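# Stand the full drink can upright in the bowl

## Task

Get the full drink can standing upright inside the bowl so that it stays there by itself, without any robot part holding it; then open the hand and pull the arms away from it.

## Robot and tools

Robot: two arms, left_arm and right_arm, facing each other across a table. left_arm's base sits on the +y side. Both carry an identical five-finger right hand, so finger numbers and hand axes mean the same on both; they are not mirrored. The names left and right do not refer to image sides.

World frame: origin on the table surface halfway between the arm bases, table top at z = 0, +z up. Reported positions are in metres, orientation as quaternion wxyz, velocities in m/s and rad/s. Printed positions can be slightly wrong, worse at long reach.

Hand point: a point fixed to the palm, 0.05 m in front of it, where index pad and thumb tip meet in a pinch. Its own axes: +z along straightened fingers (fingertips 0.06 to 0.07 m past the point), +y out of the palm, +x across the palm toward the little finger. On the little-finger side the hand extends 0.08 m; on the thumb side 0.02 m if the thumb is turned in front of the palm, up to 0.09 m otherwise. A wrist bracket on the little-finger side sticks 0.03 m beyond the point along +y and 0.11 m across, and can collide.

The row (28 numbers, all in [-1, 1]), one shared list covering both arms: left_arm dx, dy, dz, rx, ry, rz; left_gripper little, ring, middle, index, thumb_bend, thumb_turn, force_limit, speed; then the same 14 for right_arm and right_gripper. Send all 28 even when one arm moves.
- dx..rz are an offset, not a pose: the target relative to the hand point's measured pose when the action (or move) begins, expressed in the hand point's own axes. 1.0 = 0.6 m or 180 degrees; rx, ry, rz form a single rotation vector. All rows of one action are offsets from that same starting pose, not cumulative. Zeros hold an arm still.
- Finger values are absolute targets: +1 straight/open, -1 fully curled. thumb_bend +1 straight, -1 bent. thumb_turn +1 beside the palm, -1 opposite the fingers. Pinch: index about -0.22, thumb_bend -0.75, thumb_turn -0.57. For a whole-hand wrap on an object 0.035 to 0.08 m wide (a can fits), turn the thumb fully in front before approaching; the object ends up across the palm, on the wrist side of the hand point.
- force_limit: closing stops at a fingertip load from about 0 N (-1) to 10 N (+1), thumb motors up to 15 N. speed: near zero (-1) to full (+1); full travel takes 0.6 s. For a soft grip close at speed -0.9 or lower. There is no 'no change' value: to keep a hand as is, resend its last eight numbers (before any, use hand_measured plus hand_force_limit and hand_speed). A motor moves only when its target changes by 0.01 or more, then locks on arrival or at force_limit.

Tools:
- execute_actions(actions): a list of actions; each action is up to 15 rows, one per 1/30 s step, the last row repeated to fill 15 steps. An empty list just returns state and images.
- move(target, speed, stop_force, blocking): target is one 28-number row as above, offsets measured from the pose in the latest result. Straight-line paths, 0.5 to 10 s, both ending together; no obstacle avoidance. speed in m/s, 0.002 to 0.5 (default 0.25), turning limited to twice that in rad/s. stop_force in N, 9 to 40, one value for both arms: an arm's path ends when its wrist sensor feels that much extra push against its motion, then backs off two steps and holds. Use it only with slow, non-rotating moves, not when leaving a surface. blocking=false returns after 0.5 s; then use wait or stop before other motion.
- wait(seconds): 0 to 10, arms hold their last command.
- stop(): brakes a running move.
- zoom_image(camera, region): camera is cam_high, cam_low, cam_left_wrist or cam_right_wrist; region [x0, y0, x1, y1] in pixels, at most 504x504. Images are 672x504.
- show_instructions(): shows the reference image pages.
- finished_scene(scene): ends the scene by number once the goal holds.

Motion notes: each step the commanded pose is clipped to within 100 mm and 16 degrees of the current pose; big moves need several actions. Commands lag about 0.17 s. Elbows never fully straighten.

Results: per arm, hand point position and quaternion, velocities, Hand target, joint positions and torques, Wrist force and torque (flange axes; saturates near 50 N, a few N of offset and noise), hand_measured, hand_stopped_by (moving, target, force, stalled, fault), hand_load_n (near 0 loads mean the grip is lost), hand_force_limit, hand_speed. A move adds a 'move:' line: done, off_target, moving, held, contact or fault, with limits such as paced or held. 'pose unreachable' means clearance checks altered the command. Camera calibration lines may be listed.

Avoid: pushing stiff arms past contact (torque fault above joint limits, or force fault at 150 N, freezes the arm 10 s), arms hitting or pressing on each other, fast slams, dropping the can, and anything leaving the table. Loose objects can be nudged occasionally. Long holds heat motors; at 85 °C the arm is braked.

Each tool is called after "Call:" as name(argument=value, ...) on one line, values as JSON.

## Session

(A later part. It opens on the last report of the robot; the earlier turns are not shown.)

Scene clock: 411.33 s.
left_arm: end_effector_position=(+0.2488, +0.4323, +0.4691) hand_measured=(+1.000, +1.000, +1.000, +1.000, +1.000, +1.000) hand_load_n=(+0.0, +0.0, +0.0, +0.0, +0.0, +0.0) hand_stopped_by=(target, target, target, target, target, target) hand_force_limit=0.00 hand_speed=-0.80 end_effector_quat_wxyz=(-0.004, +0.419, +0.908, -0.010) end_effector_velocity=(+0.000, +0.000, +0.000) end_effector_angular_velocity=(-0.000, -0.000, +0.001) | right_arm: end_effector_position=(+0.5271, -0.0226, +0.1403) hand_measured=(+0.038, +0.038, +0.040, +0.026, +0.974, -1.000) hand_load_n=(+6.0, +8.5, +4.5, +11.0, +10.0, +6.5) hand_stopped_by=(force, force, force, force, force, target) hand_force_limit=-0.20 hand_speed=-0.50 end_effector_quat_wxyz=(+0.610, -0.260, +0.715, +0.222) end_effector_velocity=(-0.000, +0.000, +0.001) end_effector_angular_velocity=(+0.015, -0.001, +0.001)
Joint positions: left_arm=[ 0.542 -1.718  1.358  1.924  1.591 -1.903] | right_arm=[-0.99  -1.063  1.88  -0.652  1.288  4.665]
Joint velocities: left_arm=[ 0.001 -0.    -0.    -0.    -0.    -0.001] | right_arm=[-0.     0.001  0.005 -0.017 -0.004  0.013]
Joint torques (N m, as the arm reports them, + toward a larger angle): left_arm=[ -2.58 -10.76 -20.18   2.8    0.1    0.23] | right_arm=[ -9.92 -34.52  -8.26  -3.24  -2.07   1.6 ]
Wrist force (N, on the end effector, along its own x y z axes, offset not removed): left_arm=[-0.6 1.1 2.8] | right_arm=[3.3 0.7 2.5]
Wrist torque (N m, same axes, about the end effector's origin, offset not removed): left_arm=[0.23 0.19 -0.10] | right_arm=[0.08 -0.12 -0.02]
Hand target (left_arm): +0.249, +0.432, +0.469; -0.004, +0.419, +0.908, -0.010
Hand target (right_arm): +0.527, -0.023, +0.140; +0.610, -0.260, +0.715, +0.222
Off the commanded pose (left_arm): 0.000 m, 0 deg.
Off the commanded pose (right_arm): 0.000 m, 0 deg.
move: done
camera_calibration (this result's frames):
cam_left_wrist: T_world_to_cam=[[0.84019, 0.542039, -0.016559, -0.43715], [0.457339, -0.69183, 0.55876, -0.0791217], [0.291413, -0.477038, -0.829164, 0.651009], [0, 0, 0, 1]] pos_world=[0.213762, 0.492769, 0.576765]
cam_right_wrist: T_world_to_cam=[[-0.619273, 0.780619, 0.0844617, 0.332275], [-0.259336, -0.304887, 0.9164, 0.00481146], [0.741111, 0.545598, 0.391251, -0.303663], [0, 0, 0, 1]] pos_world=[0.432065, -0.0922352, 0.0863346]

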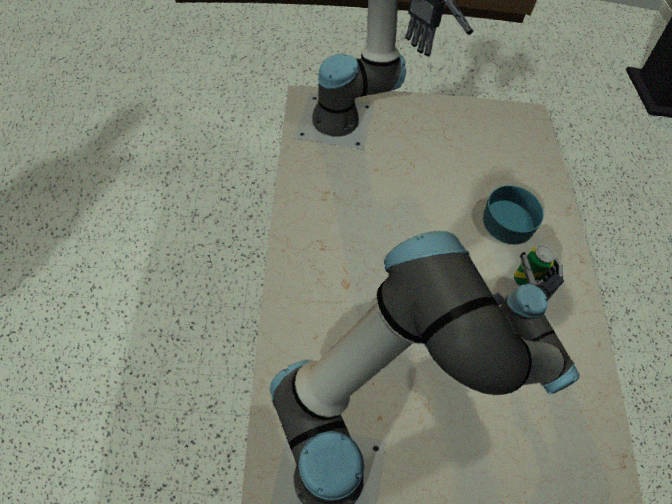

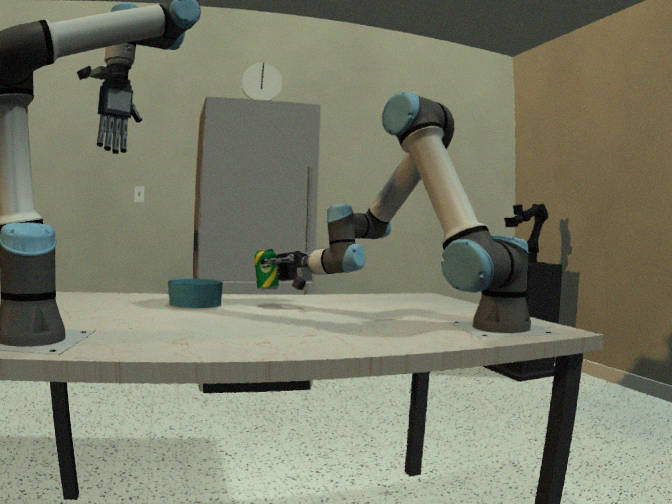

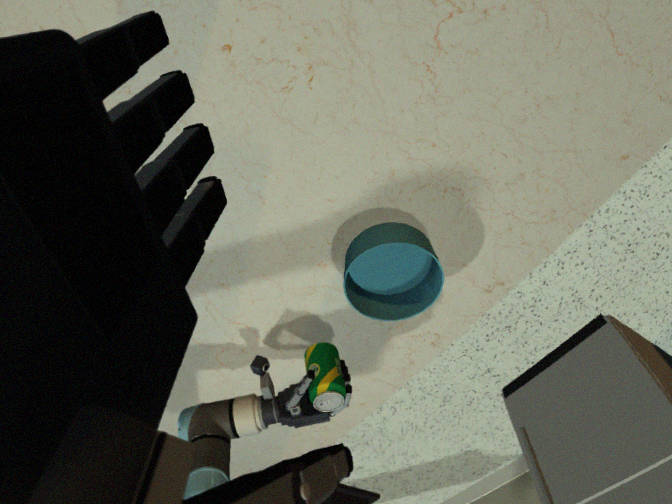

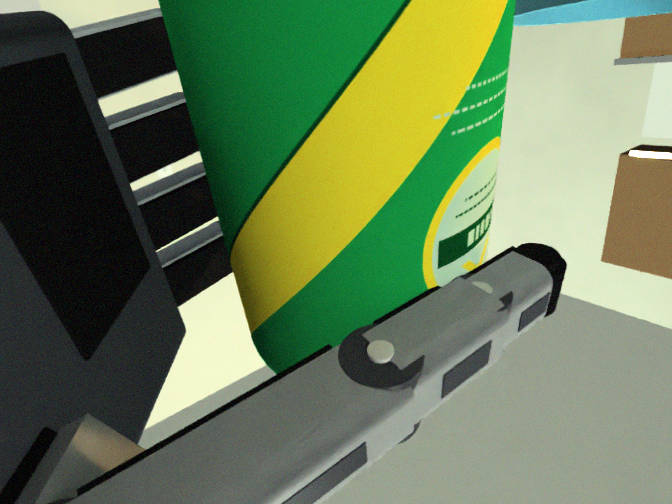

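Call:
move(target=[0,0,0,0,0,0,1,1,1,1,1,1,0,-0.8, 0.0560,0,0.0089,0,0,0, -1,-1,-1,-1,-1,-1,-0.2,-0.5], speed=0.1)

Call:
zoom_image(camera="cam_low", region=[230, 240, 350, 330])

Scene clock: 425.47 s.
left_arm: end_effector_position=(+0.2488, +0.4323, +0.4691) hand_measured=(+1.000, +1.000, +1.000, +1.000, +1.000, +1.000) hand_load_n=(+0.0, +0.0, +0.0, +0.0, +0.0, +0.0) hand_stopped_by=(target, target, target, target, target, target) hand_force_limit=0.00 hand_speed=-0.80 end_effector_quat_wxyz=(-0.004, +0.419, +0.908, -0.010) end_effector_velocity=(-0.000, +0.000, +0.000) end_effector_angular_velocity=(-0.000, +0.000, -0.001) | right_arm: end_effector_position=(+0.5271, -0.0227, +0.1065) hand_measured=(+0.038, +0.038, +0.040, +0.026, +0.974, -1.000) hand_load_n=(+6.0, +8.5, +4.5, +11.0, +10.0, +6.5) hand_stopped_by=(force, force, force, force, force, target) hand_force_limit=-0.20 hand_speed=-0.50 end_effector_quat_wxyz=(+0.610, -0.260, +0.715, +0.222) end_effector_velocity=(+0.001, -0.001, -0.002) end_effector_angular_velocity=(+0.000, +0.001, -0.002)
Joint positions: left_arm=[ 0.542 -1.718  1.358  1.924  1.591 -1.903] | right_arm=[-0.99  -1.     1.895 -0.73   1.288  4.665]
Joint velocities: left_arm=[ 0.001 -0.     0.     0.     0.     0.001] | right_arm=[-0.002  0.004  0.    -0.005 -0.     0.001]
Joint torques (N m, as the arm reports them, + toward a larger angle): left_arm=[ -2.3  -11.08 -19.05   2.77   0.2    0.3 ] | right_arm=[  7.98 -34.57  -6.29  -3.     2.11  -0.65]
Wrist force (N, on the end effector, along its own x y z axes, offset not removed): left_arm=[0.0 0.6 2.7] | right_arm=[4.1 -0.1 -2.0]
Wrist torque (N m, same axes, about the end effector's origin, offset not removed): left_arm=[0.07 0.06 -0.03] | right_arm=[0.22 -0.08 0.09]
Hand target (left_arm): +0.249, +0.432, +0.469; -0.004, +0.419, +0.908, -0.010
Hand target (right_arm): +0.527, -0.023, +0.106; +0.610, -0.260, +0.715, +0.222
Off the commanded pose (left_arm): 0.000 m, 0 deg.
Off the commanded pose (right_arm): 0.000 m, 0 deg.
move: done
camera_calibration (this result's frames):
cam_left_wrist: T_world_to_cam=[[0.84019, 0.542039, -0.0165592, -0.43715], [0.457339, -0.69183, 0.55876, -0.0791217], [0.291413, -0.477038, -0.829164, 0.651009], [0, 0, 0, 1]] pos_world=[0.213762, 0.492769, 0.576765]
cam_right_wrist: T_world_to_cam=[[-0.619239, 0.78065, 0.0844342, 0.335188], [-0.259355, -0.304847, 0.916408, 0.0357541], [0.741133, 0.545577, 0.391239, -0.29037], [0, 0, 0, 1]] pos_world=[0.432038, -0.0923459, 0.0525374]

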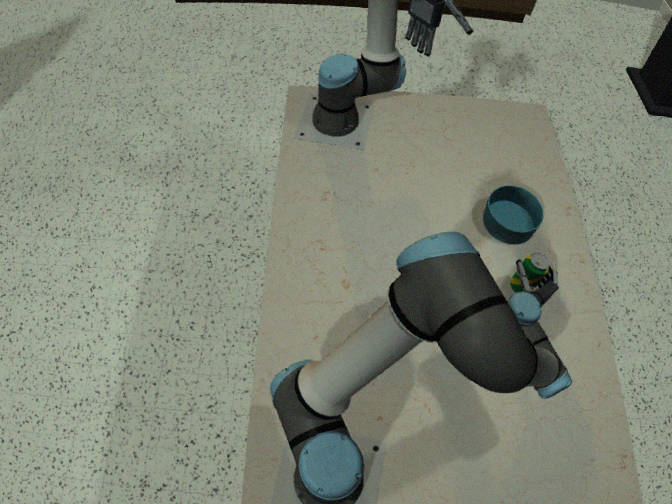

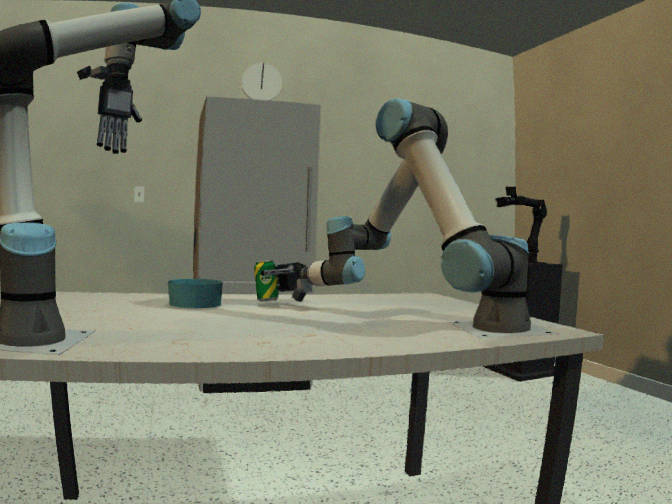

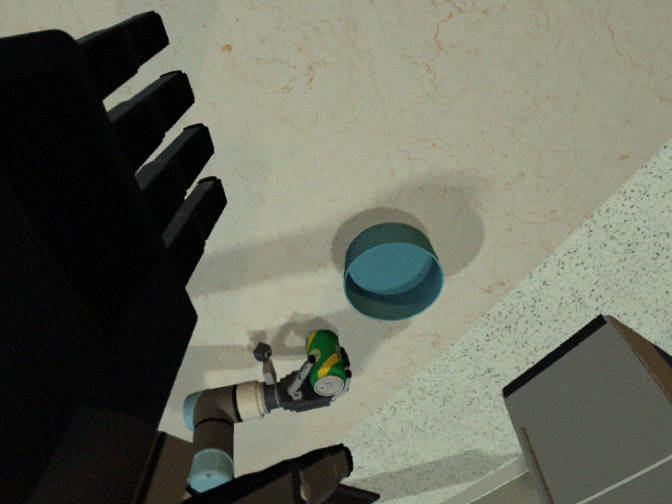

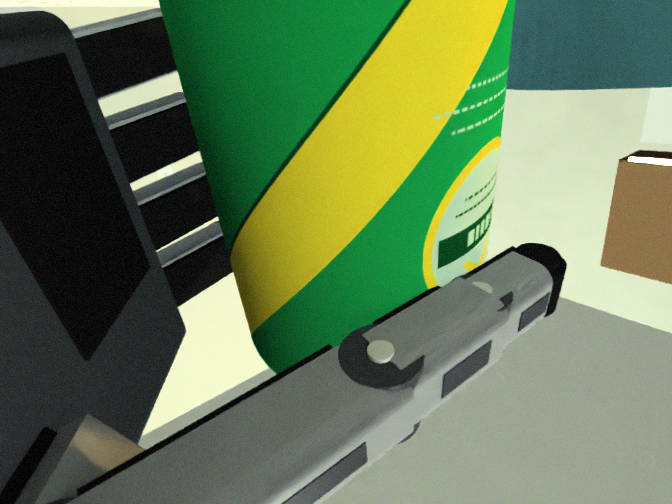

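Region (230, 240, 350, 330) of cam_low's 672x504 image, scaled by 4.200, with more detail than that image has; it fills the top 378 rows of this view, and the rest is white.

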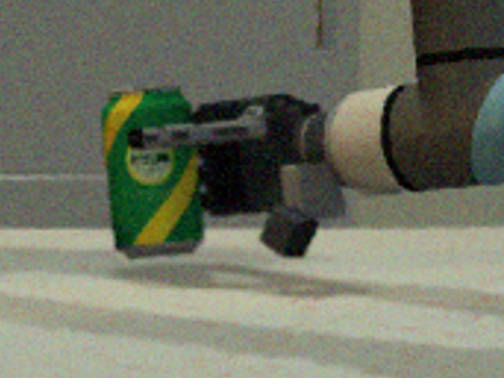

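Call:
move(target=[0,0,0,0,0,0,1,1,1,1,1,1,0,-0.8, 0.0247,0,0.0039,0,0,0, -1,-1,-1,-1,-1,-1,-0.2,-0.5], speed=0.012, stop_force=9)

Call:
zoom_image(camera="cam_low", region=[230, 240, 350, 330])

Scene clock: 430.53 s.
left_arm: end_effector_position=(+0.2488, +0.4323, +0.4691) hand_measured=(+1.000, +1.000, +1.000, +1.000, +1.000, +1.000) hand_load_n=(+0.0, +0.0, +0.0, +0.0, +0.0, +0.0) hand_stopped_by=(target, target, target, target, target, target) hand_force_limit=0.00 hand_speed=-0.80 end_effector_quat_wxyz=(-0.004, +0.419, +0.908, -0.010) end_effector_velocity=(-0.000, -0.000, +0.000) end_effector_angular_velocity=(-0.001, -0.001, -0.004) | right_arm: end_effector_position=(+0.5270, -0.0227, +0.0966) hand_measured=(+0.038, +0.038, +0.040, +0.026, +0.974, -1.000) hand_load_n=(+4.5, +7.0, +4.5, +12.0, +9.5, +4.0) hand_stopped_by=(force, force, force, force, force, target) hand_force_limit=-0.20 hand_speed=-0.50 end_effector_quat_wxyz=(+0.610, -0.260, +0.715, +0.222) end_effector_velocity=(-0.001, +0.000, +0.002) end_effector_angular_velocity=(-0.000, +0.005, -0.000)
Joint positions: left_arm=[ 0.542 -1.718  1.358  1.924  1.591 -1.903] | right_arm=[-0.99  -0.98   1.898 -0.752  1.288  4.665]
Joint velocities: left_arm=[-0.    -0.001 -0.    -0.    -0.     0.003] | right_arm=[ 0.001 -0.006  0.     0.01   0.001  0.002]
Joint torques (N m, as the arm reports them, + toward a larger angle): left_arm=[ -2.53 -10.87 -19.96   2.73   0.13   0.29] | right_arm=[ -5.16 -44.79  -5.57   1.08  -0.48  -0.41]
Wrist force (N, on the end effector, along its own x y z axes, offset not removed): left_arm=[-0.8 1.9 2.4] | right_arm=[-3.6 -2.1 0.9]
Wrist torque (N m, same axes, about the end effector's origin, offset not removed): left_arm=[0.31 0.17 -0.12] | right_arm=[0.06 -0.07 -0.12]
Hand target (left_arm): +0.249, +0.432, +0.469; -0.004, +0.419, +0.908, -0.010
Hand target (right_arm): +0.527, -0.023, +0.097; +0.610, -0.260, +0.715, +0.222
Off the commanded pose (left_arm): 0.000 m, 0 deg.
Off the commanded pose (right_arm): 0.005 m, 0 deg.
move: contact (right_arm)
camera_calibration (this result's frames):
cam_left_wrist: T_world_to_cam=[[0.84019, 0.542039, -0.0165589, -0.43715], [0.457338, -0.69183, 0.55876, -0.0791216], [0.291413, -0.477038, -0.829164, 0.651009], [0, 0, 0, 1]] pos_world=[0.213762, 0.492769, 0.576765]
cam_right_wrist: T_world_to_cam=[[-0.619193, 0.780683, 0.0844588, 0.335984], [-0.259372, -0.30486, 0.916399, 0.0447982], [0.741165, 0.545521, 0.391254, -0.286497], [0, 0, 0, 1]] pos_world=[0.432, -0.09235, 0.0426633]

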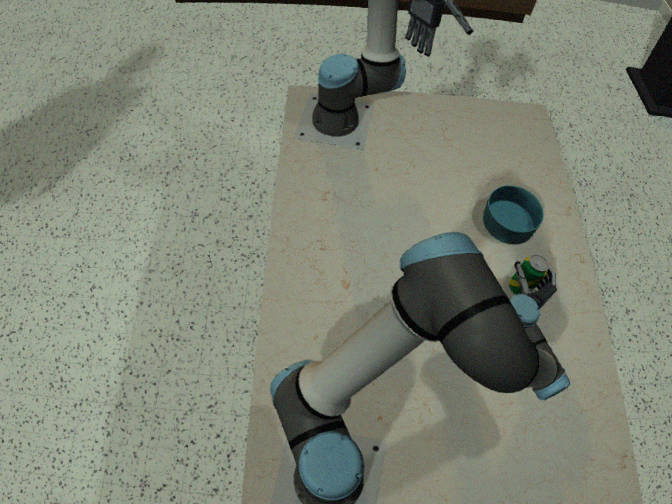

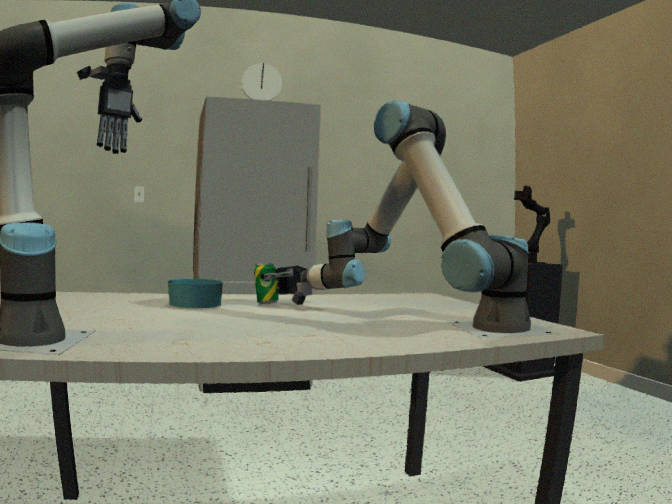

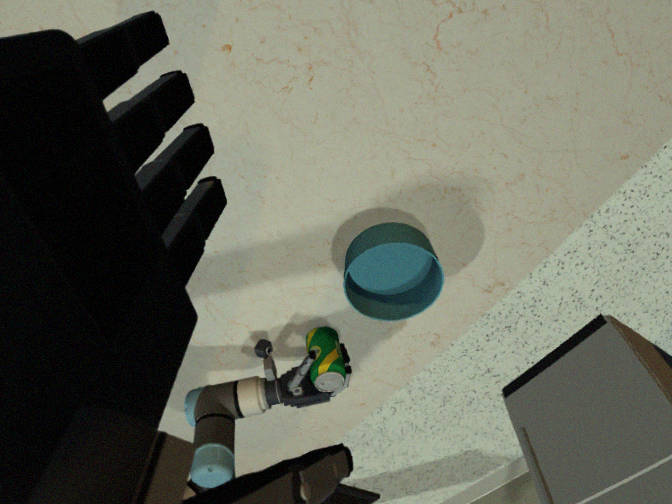

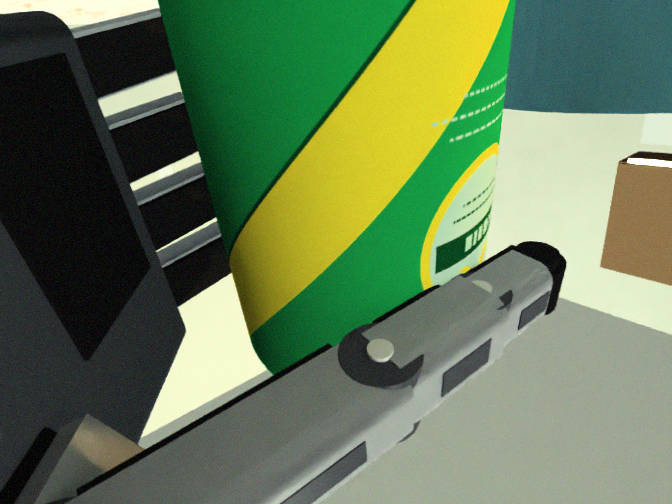

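Region (230, 240, 350, 330) of cam_low's 672x504 image, scaled by 4.200, with more detail than that image has; it fills the top 378 rows of this view, and the rest is white.

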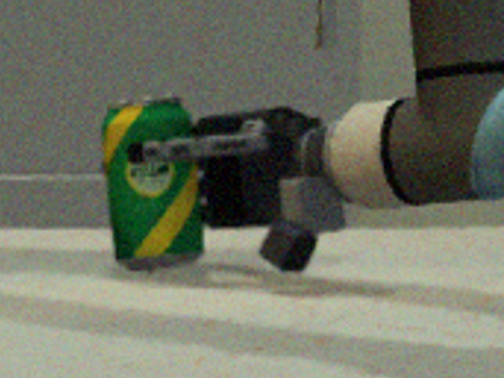

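Call:
execute_actions(actions=[[[0,0,0,0,0,0,1,1,1,1,1,1,0,-0.8, 0,0,0,0,0,0, 1,1,1,1,1,-1,0.5,0.0],[0,0,0,0,0,0,1,1,1,1,1,1,0,-0.8, 0,0,0,0,0,0, 1,1,1,1,1,-1,0.5,0.0],[0,0,0,0,0,0,1,1,1,1,1,1,0,-0.8, 0,0,0,0,0,0, 1,1,1,1,1,-1,0.5,0.0],[0,0,0,0,0,0,1,1,1,1,1,1,0,-0.8, 0,0,-0.001,0,0,0, 1,1,1,1,1,-1,0.5,0.0],[0,0,0,0,0,0,1,1,1,1,1,1,0,-0.8, 0,0,-0.002,0,0,0, 1,1,1,1,1,-1,0.5,0.0],[0,0,0,0,0,0,1,1,1,1,1,1,0,-0.8, 0,0,-0.003,0,0,0, 1,1,1,1,1,-1,0.5,0.0],[0,0,0,0,0,0,1,1,1,1,1,1,0,-0.8, 0,0,-0.0045,0,0,0, 1,1,1,1,1,-1,0.5,0.0],[0,0,0,0,0,0,1,1,1,1,1,1,0,-0.8, 0,0,-0.006,0,0,0, 1,1,1,1,1,-1,0.5,0.0],[0,0,0,0,0,0,1,1,1,1,1,1,0,-0.8, 0,0,-0.0075,0,0,0, 1,1,1,1,1,-1,0.5,0.0],[0,0,0,0,0,0,1,1,1,1,1,1,0,-0.8, 0,0,-0.009,0,0,0, 1,1,1,1,1,-1,0.5,0.0],[0,0,0,0,0,0,1,1,1,1,1,1,0,-0.8, 0,0,-0.0105,0,0,0, 1,1,1,1,1,-1,0.5,0.0],[0,0,0,0,0,0,1,1,1,1,1,1,0,-0.8, 0,0,-0.012,0,0,0, 1,1,1,1,1,-1,0.5,0.0],[0,0,0,0,0,0,1,1,1,1,1,1,0,-0.8, 0,0,-0.0135,0,0,0, 1,1,1,1,1,-1,0.5,0.0],[0,0,0,0,0,0,1,1,1,1,1,1,0,-0.8, 0,0,-0.015,0,0,0, 1,1,1,1,1,-1,0.5,0.0],[0,0,0,0,0,0,1,1,1,1,1,1,0,-0.8, 0,0,-0.0165,0,0,0, 1,1,1,1,1,-1,0.5,0.0]],[[0,0,0,0,0,0,1,1,1,1,1,1,0,-0.8, 0,0,-0.008,0,0,0, 1,1,1,1,1,-1,0.5,0.0],[0,0,0,0,0,0,1,1,1,1,1,1,0,-0.8, 0,0,-0.0095,0,0,0, 1,1,1,1,1,-1,0.5,0.0],[0,0,0,0,0,0,1,1,1,1,1,1,0,-0.8, 0,0,-0.011,0,0,0, 1,1,1,1,1,-1,0.5,0.0],[0,0,0,0,0,0,1,1,1,1,1,1,0,-0.8, 0,0,-0.0125,0,0,0, 1,1,1,1,1,-1,0.5,0.0],[0,0,0,0,0,0,1,1,1,1,1,1,0,-0.8, 0,0,-0.014,0,0,0, 1,1,1,1,1,-1,0.5,0.0],[0,0,0,0,0,0,1,1,1,1,1,1,0,-0.8, 0,0,-0.0155,0,0,0, 1,1,1,1,1,-1,0.5,0.0],[0,0,0,0,0,0,1,1,1,1,1,1,0,-0.8, 0,0,-0.017,0,0,0, 1,1,1,1,1,-1,0.5,0.0],[0,0,0,0,0,0,1,1,1,1,1,1,0,-0.8, 0,0,-0.0185,0,0,0, 1,1,1,1,1,-1,0.5,0.0],[0,0,0,0,0,0,1,1,1,1,1,1,0,-0.8, 0,0,-0.020,0,0,0, 1,1,1,1,1,-1,0.5,0.0],[0,0,0,0,0,0,1,1,1,1,1,1,0,-0.8, 0,0,-0.022,0,0,0, 1,1,1,1,1,-1,0.5,0.0],[0,0,0,0,0,0,1,1,1,1,1,1,0,-0.8, 0,0,-0.024,0,0,0, 1,1,1,1,1,-1,0.5,0.0],[0,0,0,0,0,0,1,1,1,1,1,1,0,-0.8, 0,0,-0.026,0,0,0, 1,1,1,1,1,-1,0.5,0.0]]])

Call:
zoom_image(camera="cam_low", region=[230, 240, 350, 330])

Scene clock: 452.13 s.
left_arm: end_effector_position=(+0.2488, +0.4323, +0.4691) hand_measured=(+1.000, +1.000, +1.000, +1.000, +1.000, +1.000) hand_load_n=(+0.0, +0.0, +0.0, +0.0, +0.0, +0.0) hand_stopped_by=(target, target, target, target, target, target) hand_force_limit=0.00 hand_speed=-0.80 end_effector_quat_wxyz=(-0.004, +0.419, +0.908, -0.010) end_effector_velocity=(+0.000, -0.000, -0.000) end_effector_angular_velocity=(+0.000, -0.000, -0.001) | right_arm: end_effector_position=(+0.5121, -0.0352, +0.0997) hand_measured=(+1.000, +1.000, +1.000, +1.000, +1.000, -1.000) hand_load_n=(+0.0, +0.0, +0.0, +0.0, +0.0, +0.0) hand_stopped_by=(target, target, target, target, target, target) hand_force_limit=0.50 hand_speed=0.00 end_effector_quat_wxyz=(+0.610, -0.260, +0.715, +0.222) end_effector_velocity=(-0.013, -0.012, +0.004) end_effector_angular_velocity=(-0.000, -0.002, -0.001)
Joint positions: left_arm=[ 0.542 -1.718  1.358  1.924  1.591 -1.903] | right_arm=[-1.003 -1.017  1.958 -0.774  1.276  4.663]
Joint velocities: left_arm=[-0.     0.     0.    -0.    -0.     0.001] | right_arm=[-0.013 -0.035  0.054 -0.02  -0.012 -0.003]
Joint torques (N m, as the arm reports them, + toward a larger angle): left_arm=[ -3.02 -10.49 -18.7    2.69   0.26   0.37] | right_arm=[ -9.99 -43.94  -5.97  -2.45  -2.04  -1.35]
Wrist force (N, on the end effector, along its own x y z axes, offset not removed): left_arm=[-1.6 1.5 1.6] | right_arm=[0.0 1.3 0.3]
Wrist torque (N m, same axes, about the end effector's origin, offset not removed): left_arm=[0.23 0.35 -0.14] | right_arm=[0.39 0.03 0.13]
Hand target (left_arm): +0.249, +0.432, +0.469; -0.004, +0.419, +0.908, -0.010
Hand target (right_arm): +0.511, -0.036, +0.100; +0.610, -0.260, +0.715, +0.222
Off the commanded pose (left_arm): 0.000 m, 0 deg.
Off the commanded pose (right_arm): 0.002 m, 0 deg.
Step readings (end_effector_position; steps 1 to 15: 1st action; 16 to 30: 2nd action):
0: left_arm (+0.2488, +0.4323, +0.4691) | right_arm (+0.5271, -0.0226, +0.0971)
1: left_arm (+0.2488, +0.4323, +0.4691) | right_arm (+0.5271, -0.0226, +0.0971)
2: left_arm (+0.2488, +0.4323, +0.4691) | right_arm (+0.5271, -0.0226, +0.0971)
4: left_arm (+0.2488, +0.4323, +0.4691) | right_arm (+0.5271, -0.0226, +0.0970)
8: left_arm (+0.2488, +0.4323, +0.4691) | right_arm (+0.5263, -0.0232, +0.0970)
15: left_arm (+0.2488, +0.4323, +0.4691) | right_arm (+0.5224, -0.0266, +0.0976)
16: left_arm (+0.2488, +0.4323, +0.4691) | right_arm (+0.5217, -0.0271, +0.0977)
17: left_arm (+0.2488, +0.4323, +0.4691) | right_arm (+0.5210, -0.0277, +0.0979)
19: left_arm (+0.2488, +0.4323, +0.4691) | right_arm (+0.5197, -0.0288, +0.0982)
23: left_arm (+0.2488, +0.4323, +0.4691) | right_arm (+0.5169, -0.0311, +0.0987)
30: end_effector_position above
camera_calibration (this result's frames):
cam_left_wrist: T_world_to_cam=[[0.84019, 0.542039, -0.016559, -0.43715], [0.457338, -0.69183, 0.55876, -0.0791218], [0.291413, -0.477038, -0.829164, 0.651009], [0, 0, 0, 1]] pos_world=[0.213762, 0.492769, 0.576765]
cam_right_wrist: T_world_to_cam=[[-0.619208, 0.780675, 0.0844356, 0.33619], [-0.259358, -0.304831, 0.916412, 0.0342126], [0.741158, 0.54555, 0.391228, -0.26982], [0, 0, 0, 1]] pos_world=[0.417024, -0.104826, 0.0458218]

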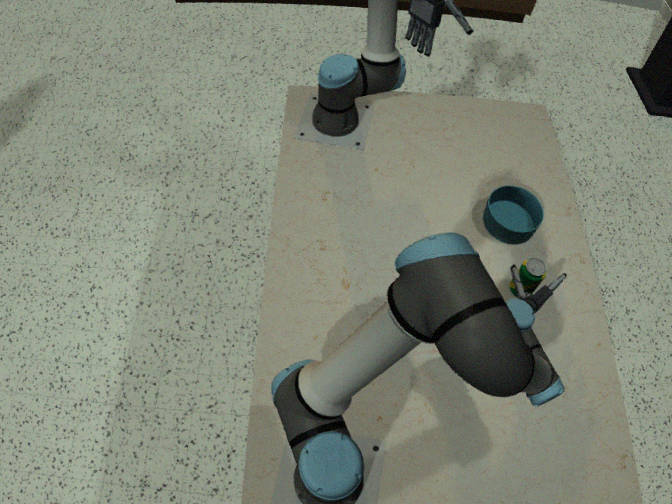

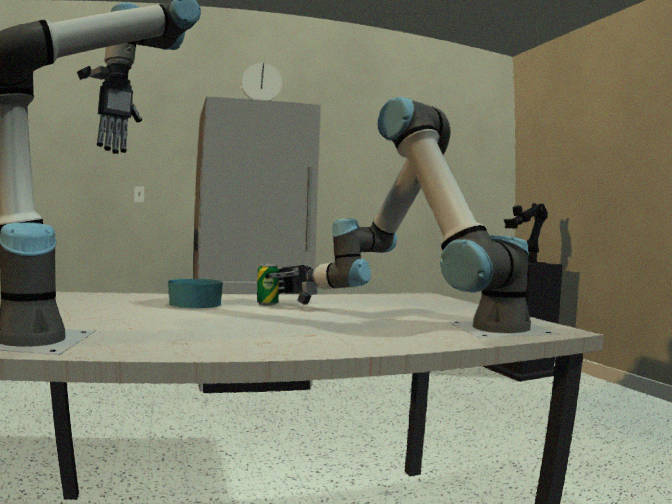

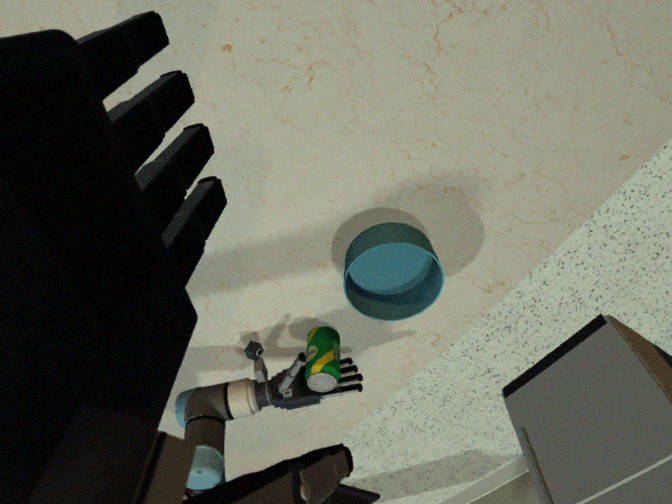

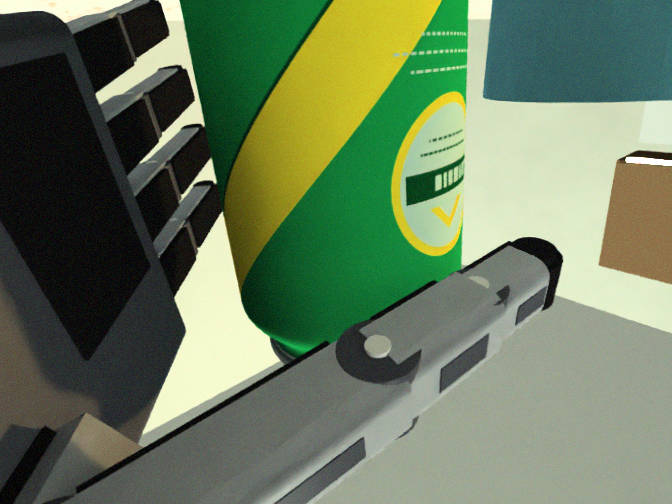

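Region (230, 240, 350, 330) of cam_low's 672x504 image, scaled by 4.200, with more detail than that image has; it fills the top 378 rows of this view, and the rest is white.

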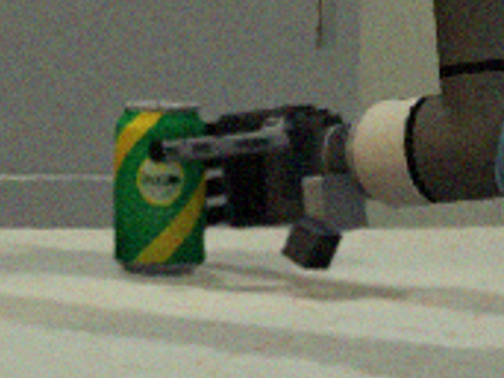

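Call:
execute_actions(actions=[])

Call:
zoom_image(camera="cam_right_wrist", region=[150, 0, 510, 360])

Scene clock: 459.50 s.
left_arm: end_effector_position=(+0.2488, +0.4323, +0.4691) hand_measured=(+1.000, +1.000, +1.000, +1.000, +1.000, +1.000) hand_load_n=(+0.0, +0.0, +0.0, +0.0, +0.0, +0.0) hand_stopped_by=(target, target, target, target, target, target) hand_force_limit=0.00 hand_speed=-0.80 end_effector_quat_wxyz=(-0.004, +0.419, +0.908, -0.010) end_effector_velocity=(-0.000, -0.000, +0.000) end_effector_angular_velocity=(-0.001, -0.000, -0.002) | right_arm: end_effector_position=(+0.5106, -0.0364, +0.1001) hand_measured=(+1.000, +1.000, +1.000, +1.000, +1.000, -1.000) hand_load_n=(+0.0, +0.0, +0.0, +0.0, +0.0, +0.0) hand_stopped_by=(target, target, target, target, target, target) hand_force_limit=0.50 hand_speed=0.00 end_effector_quat_wxyz=(+0.610, -0.260, +0.715, +0.222) end_effector_velocity=(+0.001, -0.001, -0.000) end_effector_angular_velocity=(+0.000, +0.000, -0.002)
Joint positions: left_arm=[ 0.542 -1.718  1.358  1.924  1.591 -1.903] | right_arm=[-1.004 -1.021  1.963 -0.776  1.274  4.663]
Joint velocities: left_arm=[-0.    -0.001 -0.    -0.     0.     0.002] | right_arm=[-0.001  0.     0.    -0.     0.001  0.   ]
Joint torques (N m, as the arm reports them, + toward a larger angle): left_arm=[ -2.6  -11.09 -19.61   2.85   0.17   0.25] | right_arm=[ -8.65 -44.42  -3.69  -2.27  -1.75  -1.47]
Wrist force (N, on the end effector, along its own x y z axes, offset not removed): left_arm=[-1.3 1.2 2.9] | right_arm=[-1.1 0.0 -1.0]
Wrist torque (N m, same axes, about the end effector's origin, offset not removed): left_arm=[0.17 0.21 -0.16] | right_arm=[0.35 0.12 -0.01]
Hand target (left_arm): +0.249, +0.432, +0.469; -0.004, +0.419, +0.908, -0.010
Hand target (right_arm): +0.511, -0.036, +0.100; +0.610, -0.260, +0.715, +0.222
Off the commanded pose (left_arm): 0.000 m, 0 deg.
Off the commanded pose (right_arm): 0.000 m, 0 deg.
camera_calibration (this result's frames):
cam_left_wrist: T_world_to_cam=[[0.84019, 0.542039, -0.016559, -0.43715], [0.457338, -0.69183, 0.55876, -0.0791216], [0.291413, -0.477038, -0.829164, 0.65101], [0, 0, 0, 1]] pos_world=[0.213762, 0.49277, 0.576765]
cam_right_wrist: T_world_to_cam=[[-0.619213, 0.780671, 0.0844292, 0.336233], [-0.259392, -0.304852, 0.916396, 0.0331534], [0.741142, 0.545544, 0.391268, -0.268155], [0, 0, 0, 1]] pos_world=[0.415541, -0.10609, 0.0461511]

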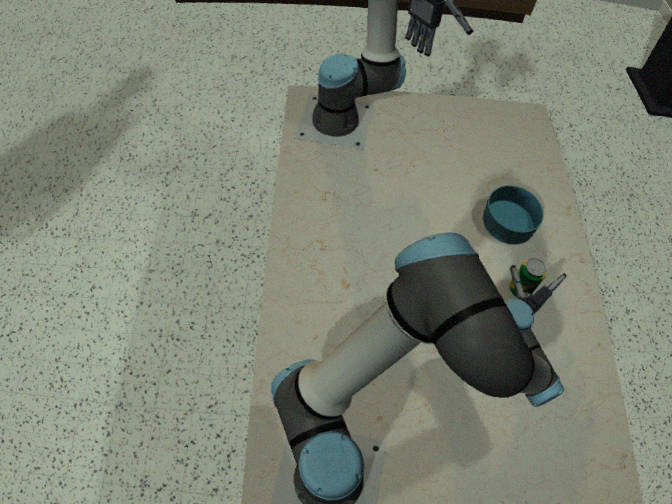

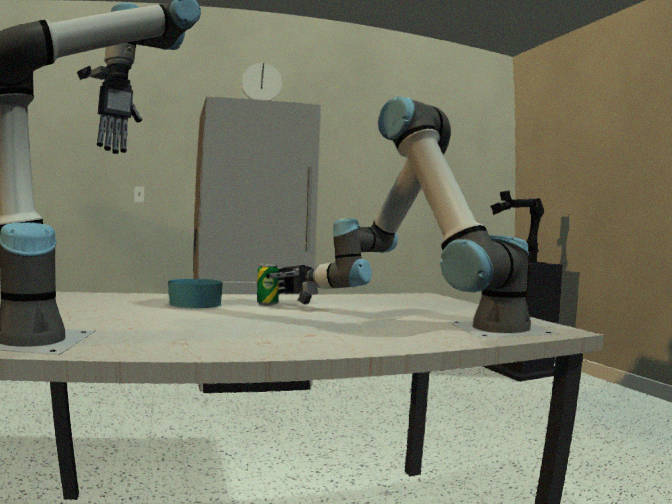

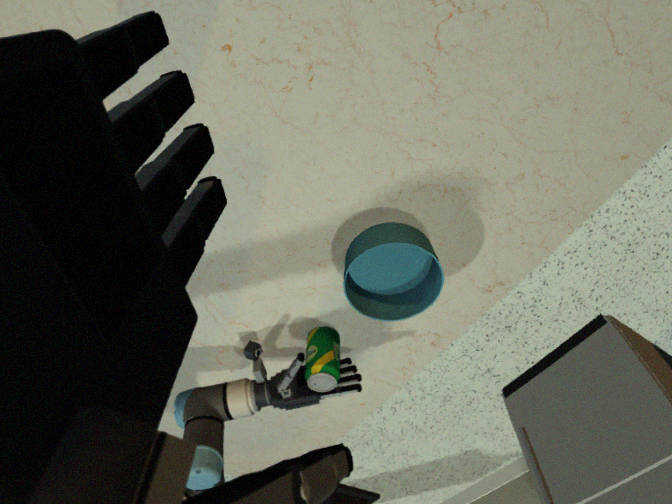

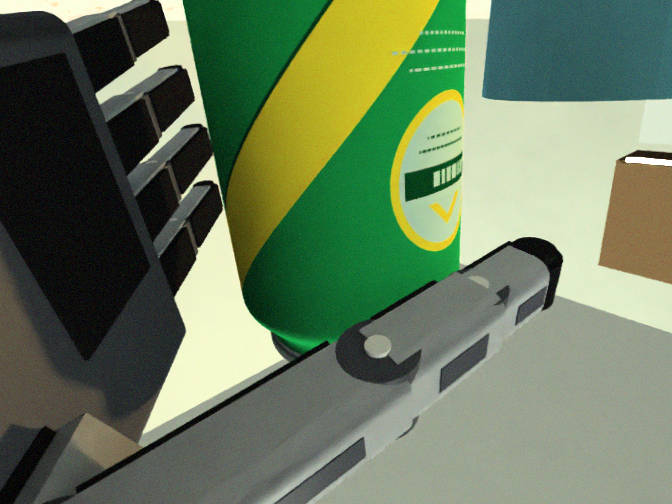

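Region (150, 0, 510, 360) of cam_right_wrist's 672x504 image, scaled by 1.400, with more detail than that image has.

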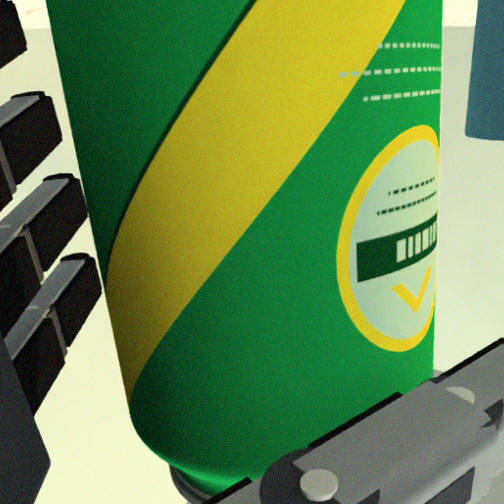

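Call:
execute_actions(actions=[[[0,0,0,0,0,0,1,1,1,1,1,1,0,-0.8, -0.0003,0,-0.0012,0,0,0, 1,1,1,1,1,-1,0.5,0.0],[0,0,0,0,0,0,1,1,1,1,1,1,0,-0.8, -0.0010,0,-0.0045,0,0,-0.0056, 1,1,1,1,1,-1,0.5,0.0],[0,0,0,0,0,0,1,1,1,1,1,1,0,-0.8, -0.0022,0,-0.0096,0,0,-0.0139, 1,1,1,1,1,-1,0.5,0.0],[0,0,0,0,0,0,1,1,1,1,1,1,0,-0.8, -0.0036,0,-0.0159,0,0,-0.0250, 1,1,1,1,1,-1,0.5,0.0],[0,0,0,0,0,0,1,1,1,1,1,1,0,-0.8, -0.0052,0,-0.0231,0,0,-0.0389, 1,1,1,1,1,-1,0.5,0.0],[0,0,0,0,0,0,1,1,1,1,1,1,0,-0.8, -0.0070,0,-0.0307,0,0,-0.0556, 1,1,1,1,1,-1,0.5,0.0],[0,0,0,0,0,0,1,1,1,1,1,1,0,-0.8, -0.0087,0,-0.0382,0,0,-0.0722, 1,1,1,1,1,-1,0.5,0.0],[0,0,0,0,0,0,1,1,1,1,1,1,0,-0.8, -0.0103,0,-0.0454,0,0,-0.0917, 1,1,1,1,1,-1,0.5,0.0],[0,0,0,0,0,0,1,1,1,1,1,1,0,-0.8, -0.0118,0,-0.0517,0,0,-0.1111, 1,1,1,1,1,-1,0.5,0.0],[0,0,0,0,0,0,1,1,1,1,1,1,0,-0.8, -0.0129,0,-0.0568,0,0,-0.1306, 1,1,1,1,1,-1,0.5,0.0],[0,0,0,0,0,0,1,1,1,1,1,1,0,-0.8, -0.0137,0,-0.0601,0,0,-0.1500, 1,1,1,1,1,-1,0.5,0.0],[0,0,0,0,0,0,1,1,1,1,1,1,0,-0.8, -0.0140,0,-0.0613,0,0,-0.1694, 1,1,1,1,1,-1,0.5,0.0],[0,0,0,0,0,0,1,1,1,1,1,1,0,-0.8, -0.0140,0,-0.0613,0,0,-0.1889, 1,1,1,1,1,-1,0.5,0.0],[0,0,0,0,0,0,1,1,1,1,1,1,0,-0.8, -0.0140,0,-0.0613,0,0,-0.2083, 1,1,1,1,1,-1,0.5,0.0],[0,0,0,0,0,0,1,1,1,1,1,1,0,-0.8, -0.0140,0,-0.0613,0,0,-0.2278, 1,1,1,1,1,-1,0.5,0.0]],[[0,0,0,0,0,0,1,1,1,1,1,1,0,-0.8, 0,0,0,0,0,-0.0889, 1,1,1,1,1,-1,0.5,0.0],[0,0,0,0,0,0,1,1,1,1,1,1,0,-0.8, 0,0,0,0,0,-0.1061, 1,1,1,1,1,-1,0.5,0.0],[0,0,0,0,0,0,1,1,1,1,1,1,0,-0.8, 0,0,0,0,0,-0.1233, 1,1,1,1,1,-1,0.5,0.0],[0,0,0,0,0,0,1,1,1,1,1,1,0,-0.8, 0,0,0,0,0,-0.1406, 1,1,1,1,1,-1,0.5,0.0],[0,0,0,0,0,0,1,1,1,1,1,1,0,-0.8, 0,0,0,0,0,-0.1578, 1,1,1,1,1,-1,0.5,0.0],[0,0,0,0,0,0,1,1,1,1,1,1,0,-0.8, 0,0,0,0,0,-0.1750, 1,1,1,1,1,-1,0.5,0.0],[0,0,0,0,0,0,1,1,1,1,1,1,0,-0.8, 0,0,0,0,0,-0.1922, 1,1,1,1,1,-1,0.5,0.0],[0,0,0,0,0,0,1,1,1,1,1,1,0,-0.8, 0,0,0,0,0,-0.2094, 1,1,1,1,1,-1,0.5,0.0],[0,0,0,0,0,0,1,1,1,1,1,1,0,-0.8, 0,0,0,0,0,-0.2267, 1,1,1,1,1,-1,0.5,0.0],[0,0,0,0,0,0,1,1,1,1,1,1,0,-0.8, 0,0,0,0,0,-0.2439, 1,1,1,1,1,-1,0.5,0.0],[0,0,0,0,0,0,1,1,1,1,1,1,0,-0.8, 0,0,0,0,0,-0.2611, 1,1,1,1,1,-1,0.5,0.0],[0,0,0,0,0,0,1,1,1,1,1,1,0,-0.8, 0,0,0,0,0,-0.2783, 1,1,1,1,1,-1,0.5,0.0],[0,0,0,0,0,0,1,1,1,1,1,1,0,-0.8, 0,0,0,0,0,-0.2956, 1,1,1,1,1,-1,0.5,0.0],[0,0,0,0,0,0,1,1,1,1,1,1,0,-0.8, 0,0,0,0,0,-0.3128, 1,1,1,1,1,-1,0.5,0.0],[0,0,0,0,0,0,1,1,1,1,1,1,0,-0.8, 0,0,0,0,0,-0.3300, 1,1,1,1,1,-1,0.5,0.0]],[[0,0,0,0,0,0,1,1,1,1,1,1,0,-0.8, 0,0,0,0,0,-0.0889, 1,1,1,1,1,-1,0.5,0.0],[0,0,0,0,0,0,1,1,1,1,1,1,0,-0.8, 0,0,0,0,0,-0.1061, 1,1,1,1,1,-1,0.5,0.0],[0,0,0,0,0,0,1,1,1,1,1,1,0,-0.8, 0,0,0,0,0,-0.1233, 1,1,1,1,1,-1,0.5,0.0],[0,0,0,0,0,0,1,1,1,1,1,1,0,-0.8, 0,0,0,0,0,-0.1406, 1,1,1,1,1,-1,0.5,0.0],[0,0,0,0,0,0,1,1,1,1,1,1,0,-0.8, 0,0,0,0,0,-0.1578, 1,1,1,1,1,-1,0.5,0.0],[0,0,0,0,0,0,1,1,1,1,1,1,0,-0.8, 0,0,0,0,0,-0.1750, 1,1,1,1,1,-1,0.5,0.0],[0,0,0,0,0,0,1,1,1,1,1,1,0,-0.8, 0,0,0,0,0,-0.1922, 1,1,1,1,1,-1,0.5,0.0],[0,0,0,0,0,0,1,1,1,1,1,1,0,-0.8, 0,0,0,0,0,-0.2094, 1,1,1,1,1,-1,0.5,0.0],[0,0,0,0,0,0,1,1,1,1,1,1,0,-0.8, 0,0,0,0,0,-0.2267, 1,1,1,1,1,-1,0.5,0.0],[0,0,0,0,0,0,1,1,1,1,1,1,0,-0.8, 0,0,0,0,0,-0.2439, 1,1,1,1,1,-1,0.5,0.0],[0,0,0,0,0,0,1,1,1,1,1,1,0,-0.8, 0,0,0,0,0,-0.2611, 1,1,1,1,1,-1,0.5,0.0],[0,0,0,0,0,0,1,1,1,1,1,1,0,-0.8, 0,0,0,0,0,-0.2783, 1,1,1,1,1,-1,0.5,0.0],[0,0,0,0,0,0,1,1,1,1,1,1,0,-0.8, 0,0,0,0,0,-0.2956, 1,1,1,1,1,-1,0.5,0.0],[0,0,0,0,0,0,1,1,1,1,1,1,0,-0.8, 0,0,0,0,0,-0.3128, 1,1,1,1,1,-1,0.5,0.0],[0,0,0,0,0,0,1,1,1,1,1,1,0,-0.8, 0,0,0,0,0,-0.3300, 1,1,1,1,1,-1,0.5,0.0]],[[0,0,0,0,0,0,1,1,1,1,1,1,0,-0.8, 0,0,0,0,0,-0.0889, 1,1,1,1,1,-1,0.5,0.0],[0,0,0,0,0,0,1,1,1,1,1,1,0,-0.8, 0,0,0,0,0,-0.1061, 1,1,1,1,1,-1,0.5,0.0],[0,0,0,0,0,0,1,1,1,1,1,1,0,-0.8, 0,0,0,0,0,-0.1233, 1,1,1,1,1,-1,0.5,0.0],[0,0,0,0,0,0,1,1,1,1,1,1,0,-0.8, 0,0,0,0,0,-0.1406, 1,1,1,1,1,-1,0.5,0.0],[0,0,0,0,0,0,1,1,1,1,1,1,0,-0.8, 0,0,0,0,0,-0.1578, 1,1,1,1,1,-1,0.5,0.0],[0,0,0,0,0,0,1,1,1,1,1,1,0,-0.8, 0,0,0,0,0,-0.1750, 1,1,1,1,1,-1,0.5,0.0],[0,0,0,0,0,0,1,1,1,1,1,1,0,-0.8, 0,0,0,0,0,-0.1922, 1,1,1,1,1,-1,0.5,0.0],[0,0,0,0,0,0,1,1,1,1,1,1,0,-0.8, 0,0,0,0,0,-0.2094, 1,1,1,1,1,-1,0.5,0.0],[0,0,0,0,0,0,1,1,1,1,1,1,0,-0.8, 0,0,0,0,0,-0.2267, 1,1,1,1,1,-1,0.5,0.0],[0,0,0,0,0,0,1,1,1,1,1,1,0,-0.8, 0,0,0,0,0,-0.2430, 1,1,1,1,1,-1,0.5,0.0],[0,0,0,0,0,0,1,1,1,1,1,1,0,-0.8, 0,0,0,0,0,-0.2580, 1,1,1,1,1,-1,0.5,0.0],[0,0,0,0,0,0,1,1,1,1,1,1,0,-0.8, 0,0,0,0,0,-0.2710, 1,1,1,1,1,-1,0.5,0.0],[0,0,0,0,0,0,1,1,1,1,1,1,0,-0.8, 0,0,0,0,0,-0.2820, 1,1,1,1,1,-1,0.5,0.0],[0,0,0,0,0,0,1,1,1,1,1,1,0,-0.8, 0,0,0,0,0,-0.2900, 1,1,1,1,1,-1,0.5,0.0],[0,0,0,0,0,0,1,1,1,1,1,1,0,-0.8, 0,0,0,0,0,-0.2950, 1,1,1,1,1,-1,0.5,0.0]]])

Scene clock: 531.40 s.
left_arm: end_effector_position=(+0.2488, +0.4323, +0.4691) hand_measured=(+1.000, +1.000, +1.000, +1.000, +1.000, +1.000) hand_load_n=(+0.0, +0.0, +0.0, +0.0, +0.0, +0.0) hand_stopped_by=(target, target, target, target, target, target) hand_force_limit=0.00 hand_speed=-0.80 end_effector_quat_wxyz=(-0.004, +0.419, +0.908, -0.010) end_effector_velocity=(-0.000, +0.001, -0.000) end_effector_angular_velocity=(+0.001, +0.000, +0.003) | right_arm: end_effector_position=(+0.4875, -0.0551, +0.1169) hand_measured=(+1.000, +1.000, +1.000, +1.000, +1.000, -1.000) hand_load_n=(+0.0, +0.0, +0.0, +0.0, +0.0, +0.0) hand_stopped_by=(target, target, target, target, target, target) hand_force_limit=0.50 hand_speed=0.00 end_effector_quat_wxyz=(-0.443, +0.745, -0.011, +0.499) end_effector_velocity=(-0.002, +0.002, -0.002) end_effector_angular_velocity=(-0.996, -0.840, +0.146)
Joint positions: left_arm=[ 0.542 -1.718  1.358  1.924  1.591 -1.903] | right_arm=[-0.829 -1.239  1.957 -0.607  1.433  2.296]
Joint velocities: left_arm=[ 0.    -0.001  0.001  0.001 -0.    -0.003] | right_arm=[ 0.199  0.075 -0.011 -0.053  0.196 -1.291]
Joint torques (N m, as the arm reports them, + toward a larger angle): left_arm=[ -1.92 -10.45 -19.67   2.99   0.21   0.49] | right_arm=[  8.78 -24.57 -29.73  -2.5    2.67  -5.07]
Wrist force (N, on the end effector, along its own x y z axes, offset not removed): left_arm=[-1.1 0.8 3.3] | right_arm=[-0.2 0.8 -1.6]
Wrist torque (N m, same axes, about the end effector's origin, offset not removed): left_arm=[0.06 0.20 -0.16] | right_arm=[0.35 0.10 -0.04]
Hand target (left_arm): +0.249, +0.432, +0.469; -0.004, +0.419, +0.908, -0.010
Hand target (right_arm): +0.488, -0.056, +0.118; -0.388, +0.743, +0.067, +0.542
Off the commanded pose (left_arm): 0.000 m, 0 deg.
Off the commanded pose (right_arm): 0.002 m, 15 deg; orientation clipped at the last step of the last action.
Step readings (end_effector_position; steps 1 to 15: 1st action; 16 to 30: 2nd action; 31 to 45: 3rd action; 46 to 60: 4th action):
0: left_arm (+0.2488, +0.4323, +0.4691) | right_arm (+0.5106, -0.0364, +0.1001)
1: left_arm (+0.2488, +0.4323, +0.4691) | right_arm (+0.5106, -0.0364, +0.1001)
2: left_arm (+0.2488, +0.4323, +0.4691) | right_arm (+0.5105, -0.0365, +0.1001)
4: left_arm (+0.2488, +0.4323, +0.4691) | right_arm (+0.5095, -0.0374, +0.1008)
8: left_arm (+0.2488, +0.4323, +0.4691) | right_arm (+0.5028, -0.0434, +0.1045)
15: left_arm (+0.2488, +0.4323, +0.4691) | right_arm (+0.4882, -0.0564, +0.1126)
16: left_arm (+0.2488, +0.4323, +0.4691) | right_arm (+0.4874, -0.0572, +0.1133)
17: left_arm (+0.2488, +0.4323, +0.4691) | right_arm (+0.4872, -0.0575, +0.1134)
19: left_arm (+0.2488, +0.4323, +0.4691) | right_arm (+0.4878, -0.0575, +0.1135)
23: left_arm (+0.2488, +0.4323, +0.4691) | right_arm (+0.4886, -0.0572, +0.1139)
30: left_arm (+0.2488, +0.4323, +0.4691) | right_arm (+0.4887, -0.0567, +0.1143)
31: left_arm (+0.2488, +0.4323, +0.4691) | right_arm (+0.4886, -0.0567, +0.1144)
32: left_arm (+0.2488, +0.4323, +0.4691) | right_arm (+0.4887, -0.0566, +0.1146)
34: left_arm (+0.2488, +0.4323, +0.4691) | right_arm (+0.4887, -0.0566, +0.1152)
38: left_arm (+0.2488, +0.4323, +0.4691) | right_arm (+0.4887, -0.0565, +0.1158)
45: left_arm (+0.2488, +0.4323, +0.4691) | right_arm (+0.4884, -0.0562, +0.1159)
46: left_arm (+0.2488, +0.4323, +0.4691) | right_arm (+0.4884, -0.0562, +0.1160)
47: left_arm (+0.2488, +0.4323, +0.4691) | right_arm (+0.4883, -0.0561, +0.1162)
49: left_arm (+0.2488, +0.4323, +0.4691) | right_arm (+0.4881, -0.0558, +0.1167)
53: left_arm (+0.2488, +0.4323, +0.4691) | right_arm (+0.4878, -0.0555, +0.1171)
60: end_effector_position above
camera_calibration (this result's frames):
cam_left_wrist: T_world_to_cam=[[0.84019, 0.542039, -0.0165591, -0.43715], [0.457338, -0.69183, 0.55876, -0.0791218], [0.291413, -0.477038, -0.829164, 0.651009], [0, 0, 0, 1]] pos_world=[0.213762, 0.492769, 0.576765]
cam_right_wrist: T_world_to_cam=[[0.389977, -0.555546, -0.734361, -0.134826], [-0.853968, 0.0801365, -0.514117, 0.48433], [0.344465, 0.827615, -0.443168, 0.059063], [0, 0, 0, 1]] pos_world=[0.445836, -0.162596, 0.176166]

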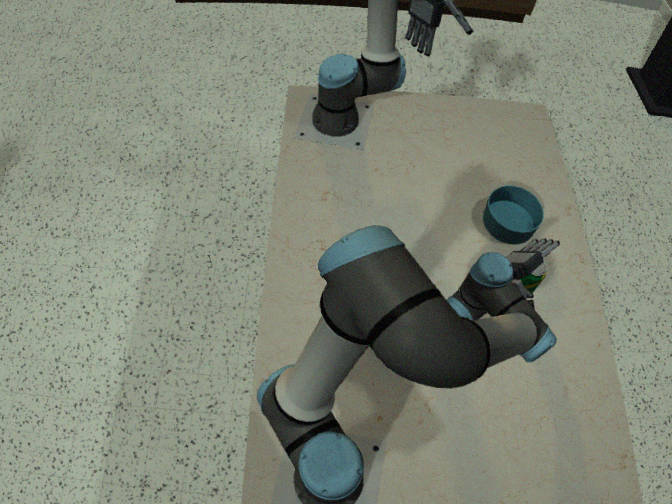

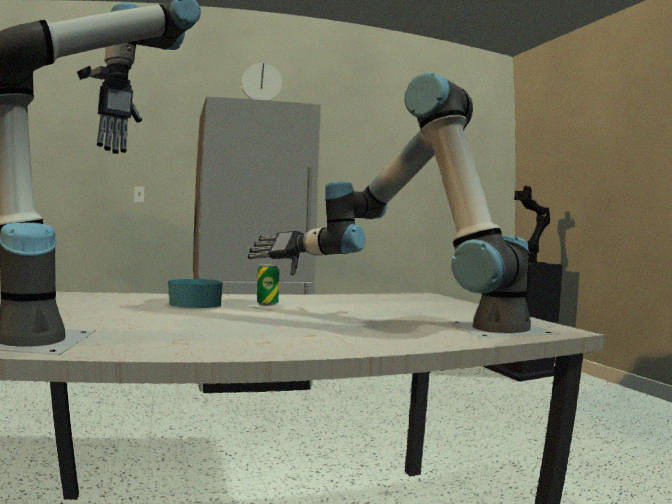

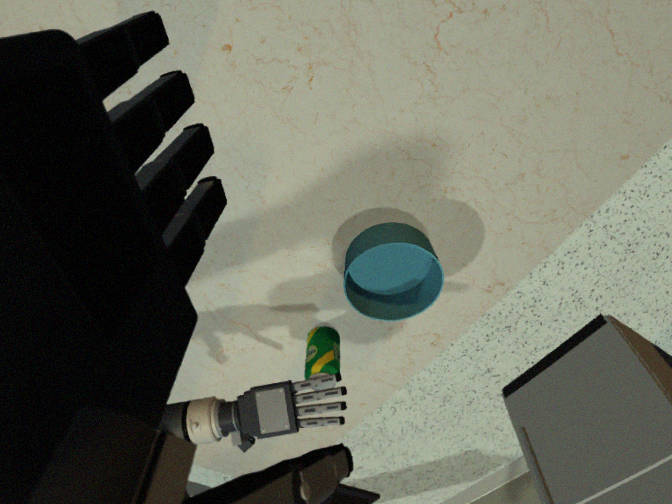

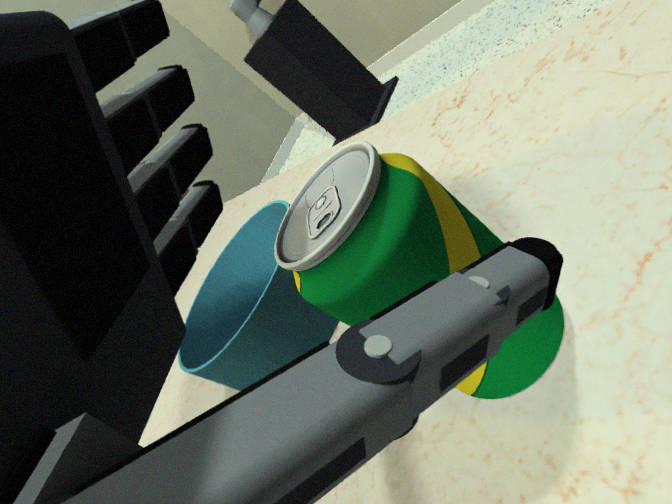

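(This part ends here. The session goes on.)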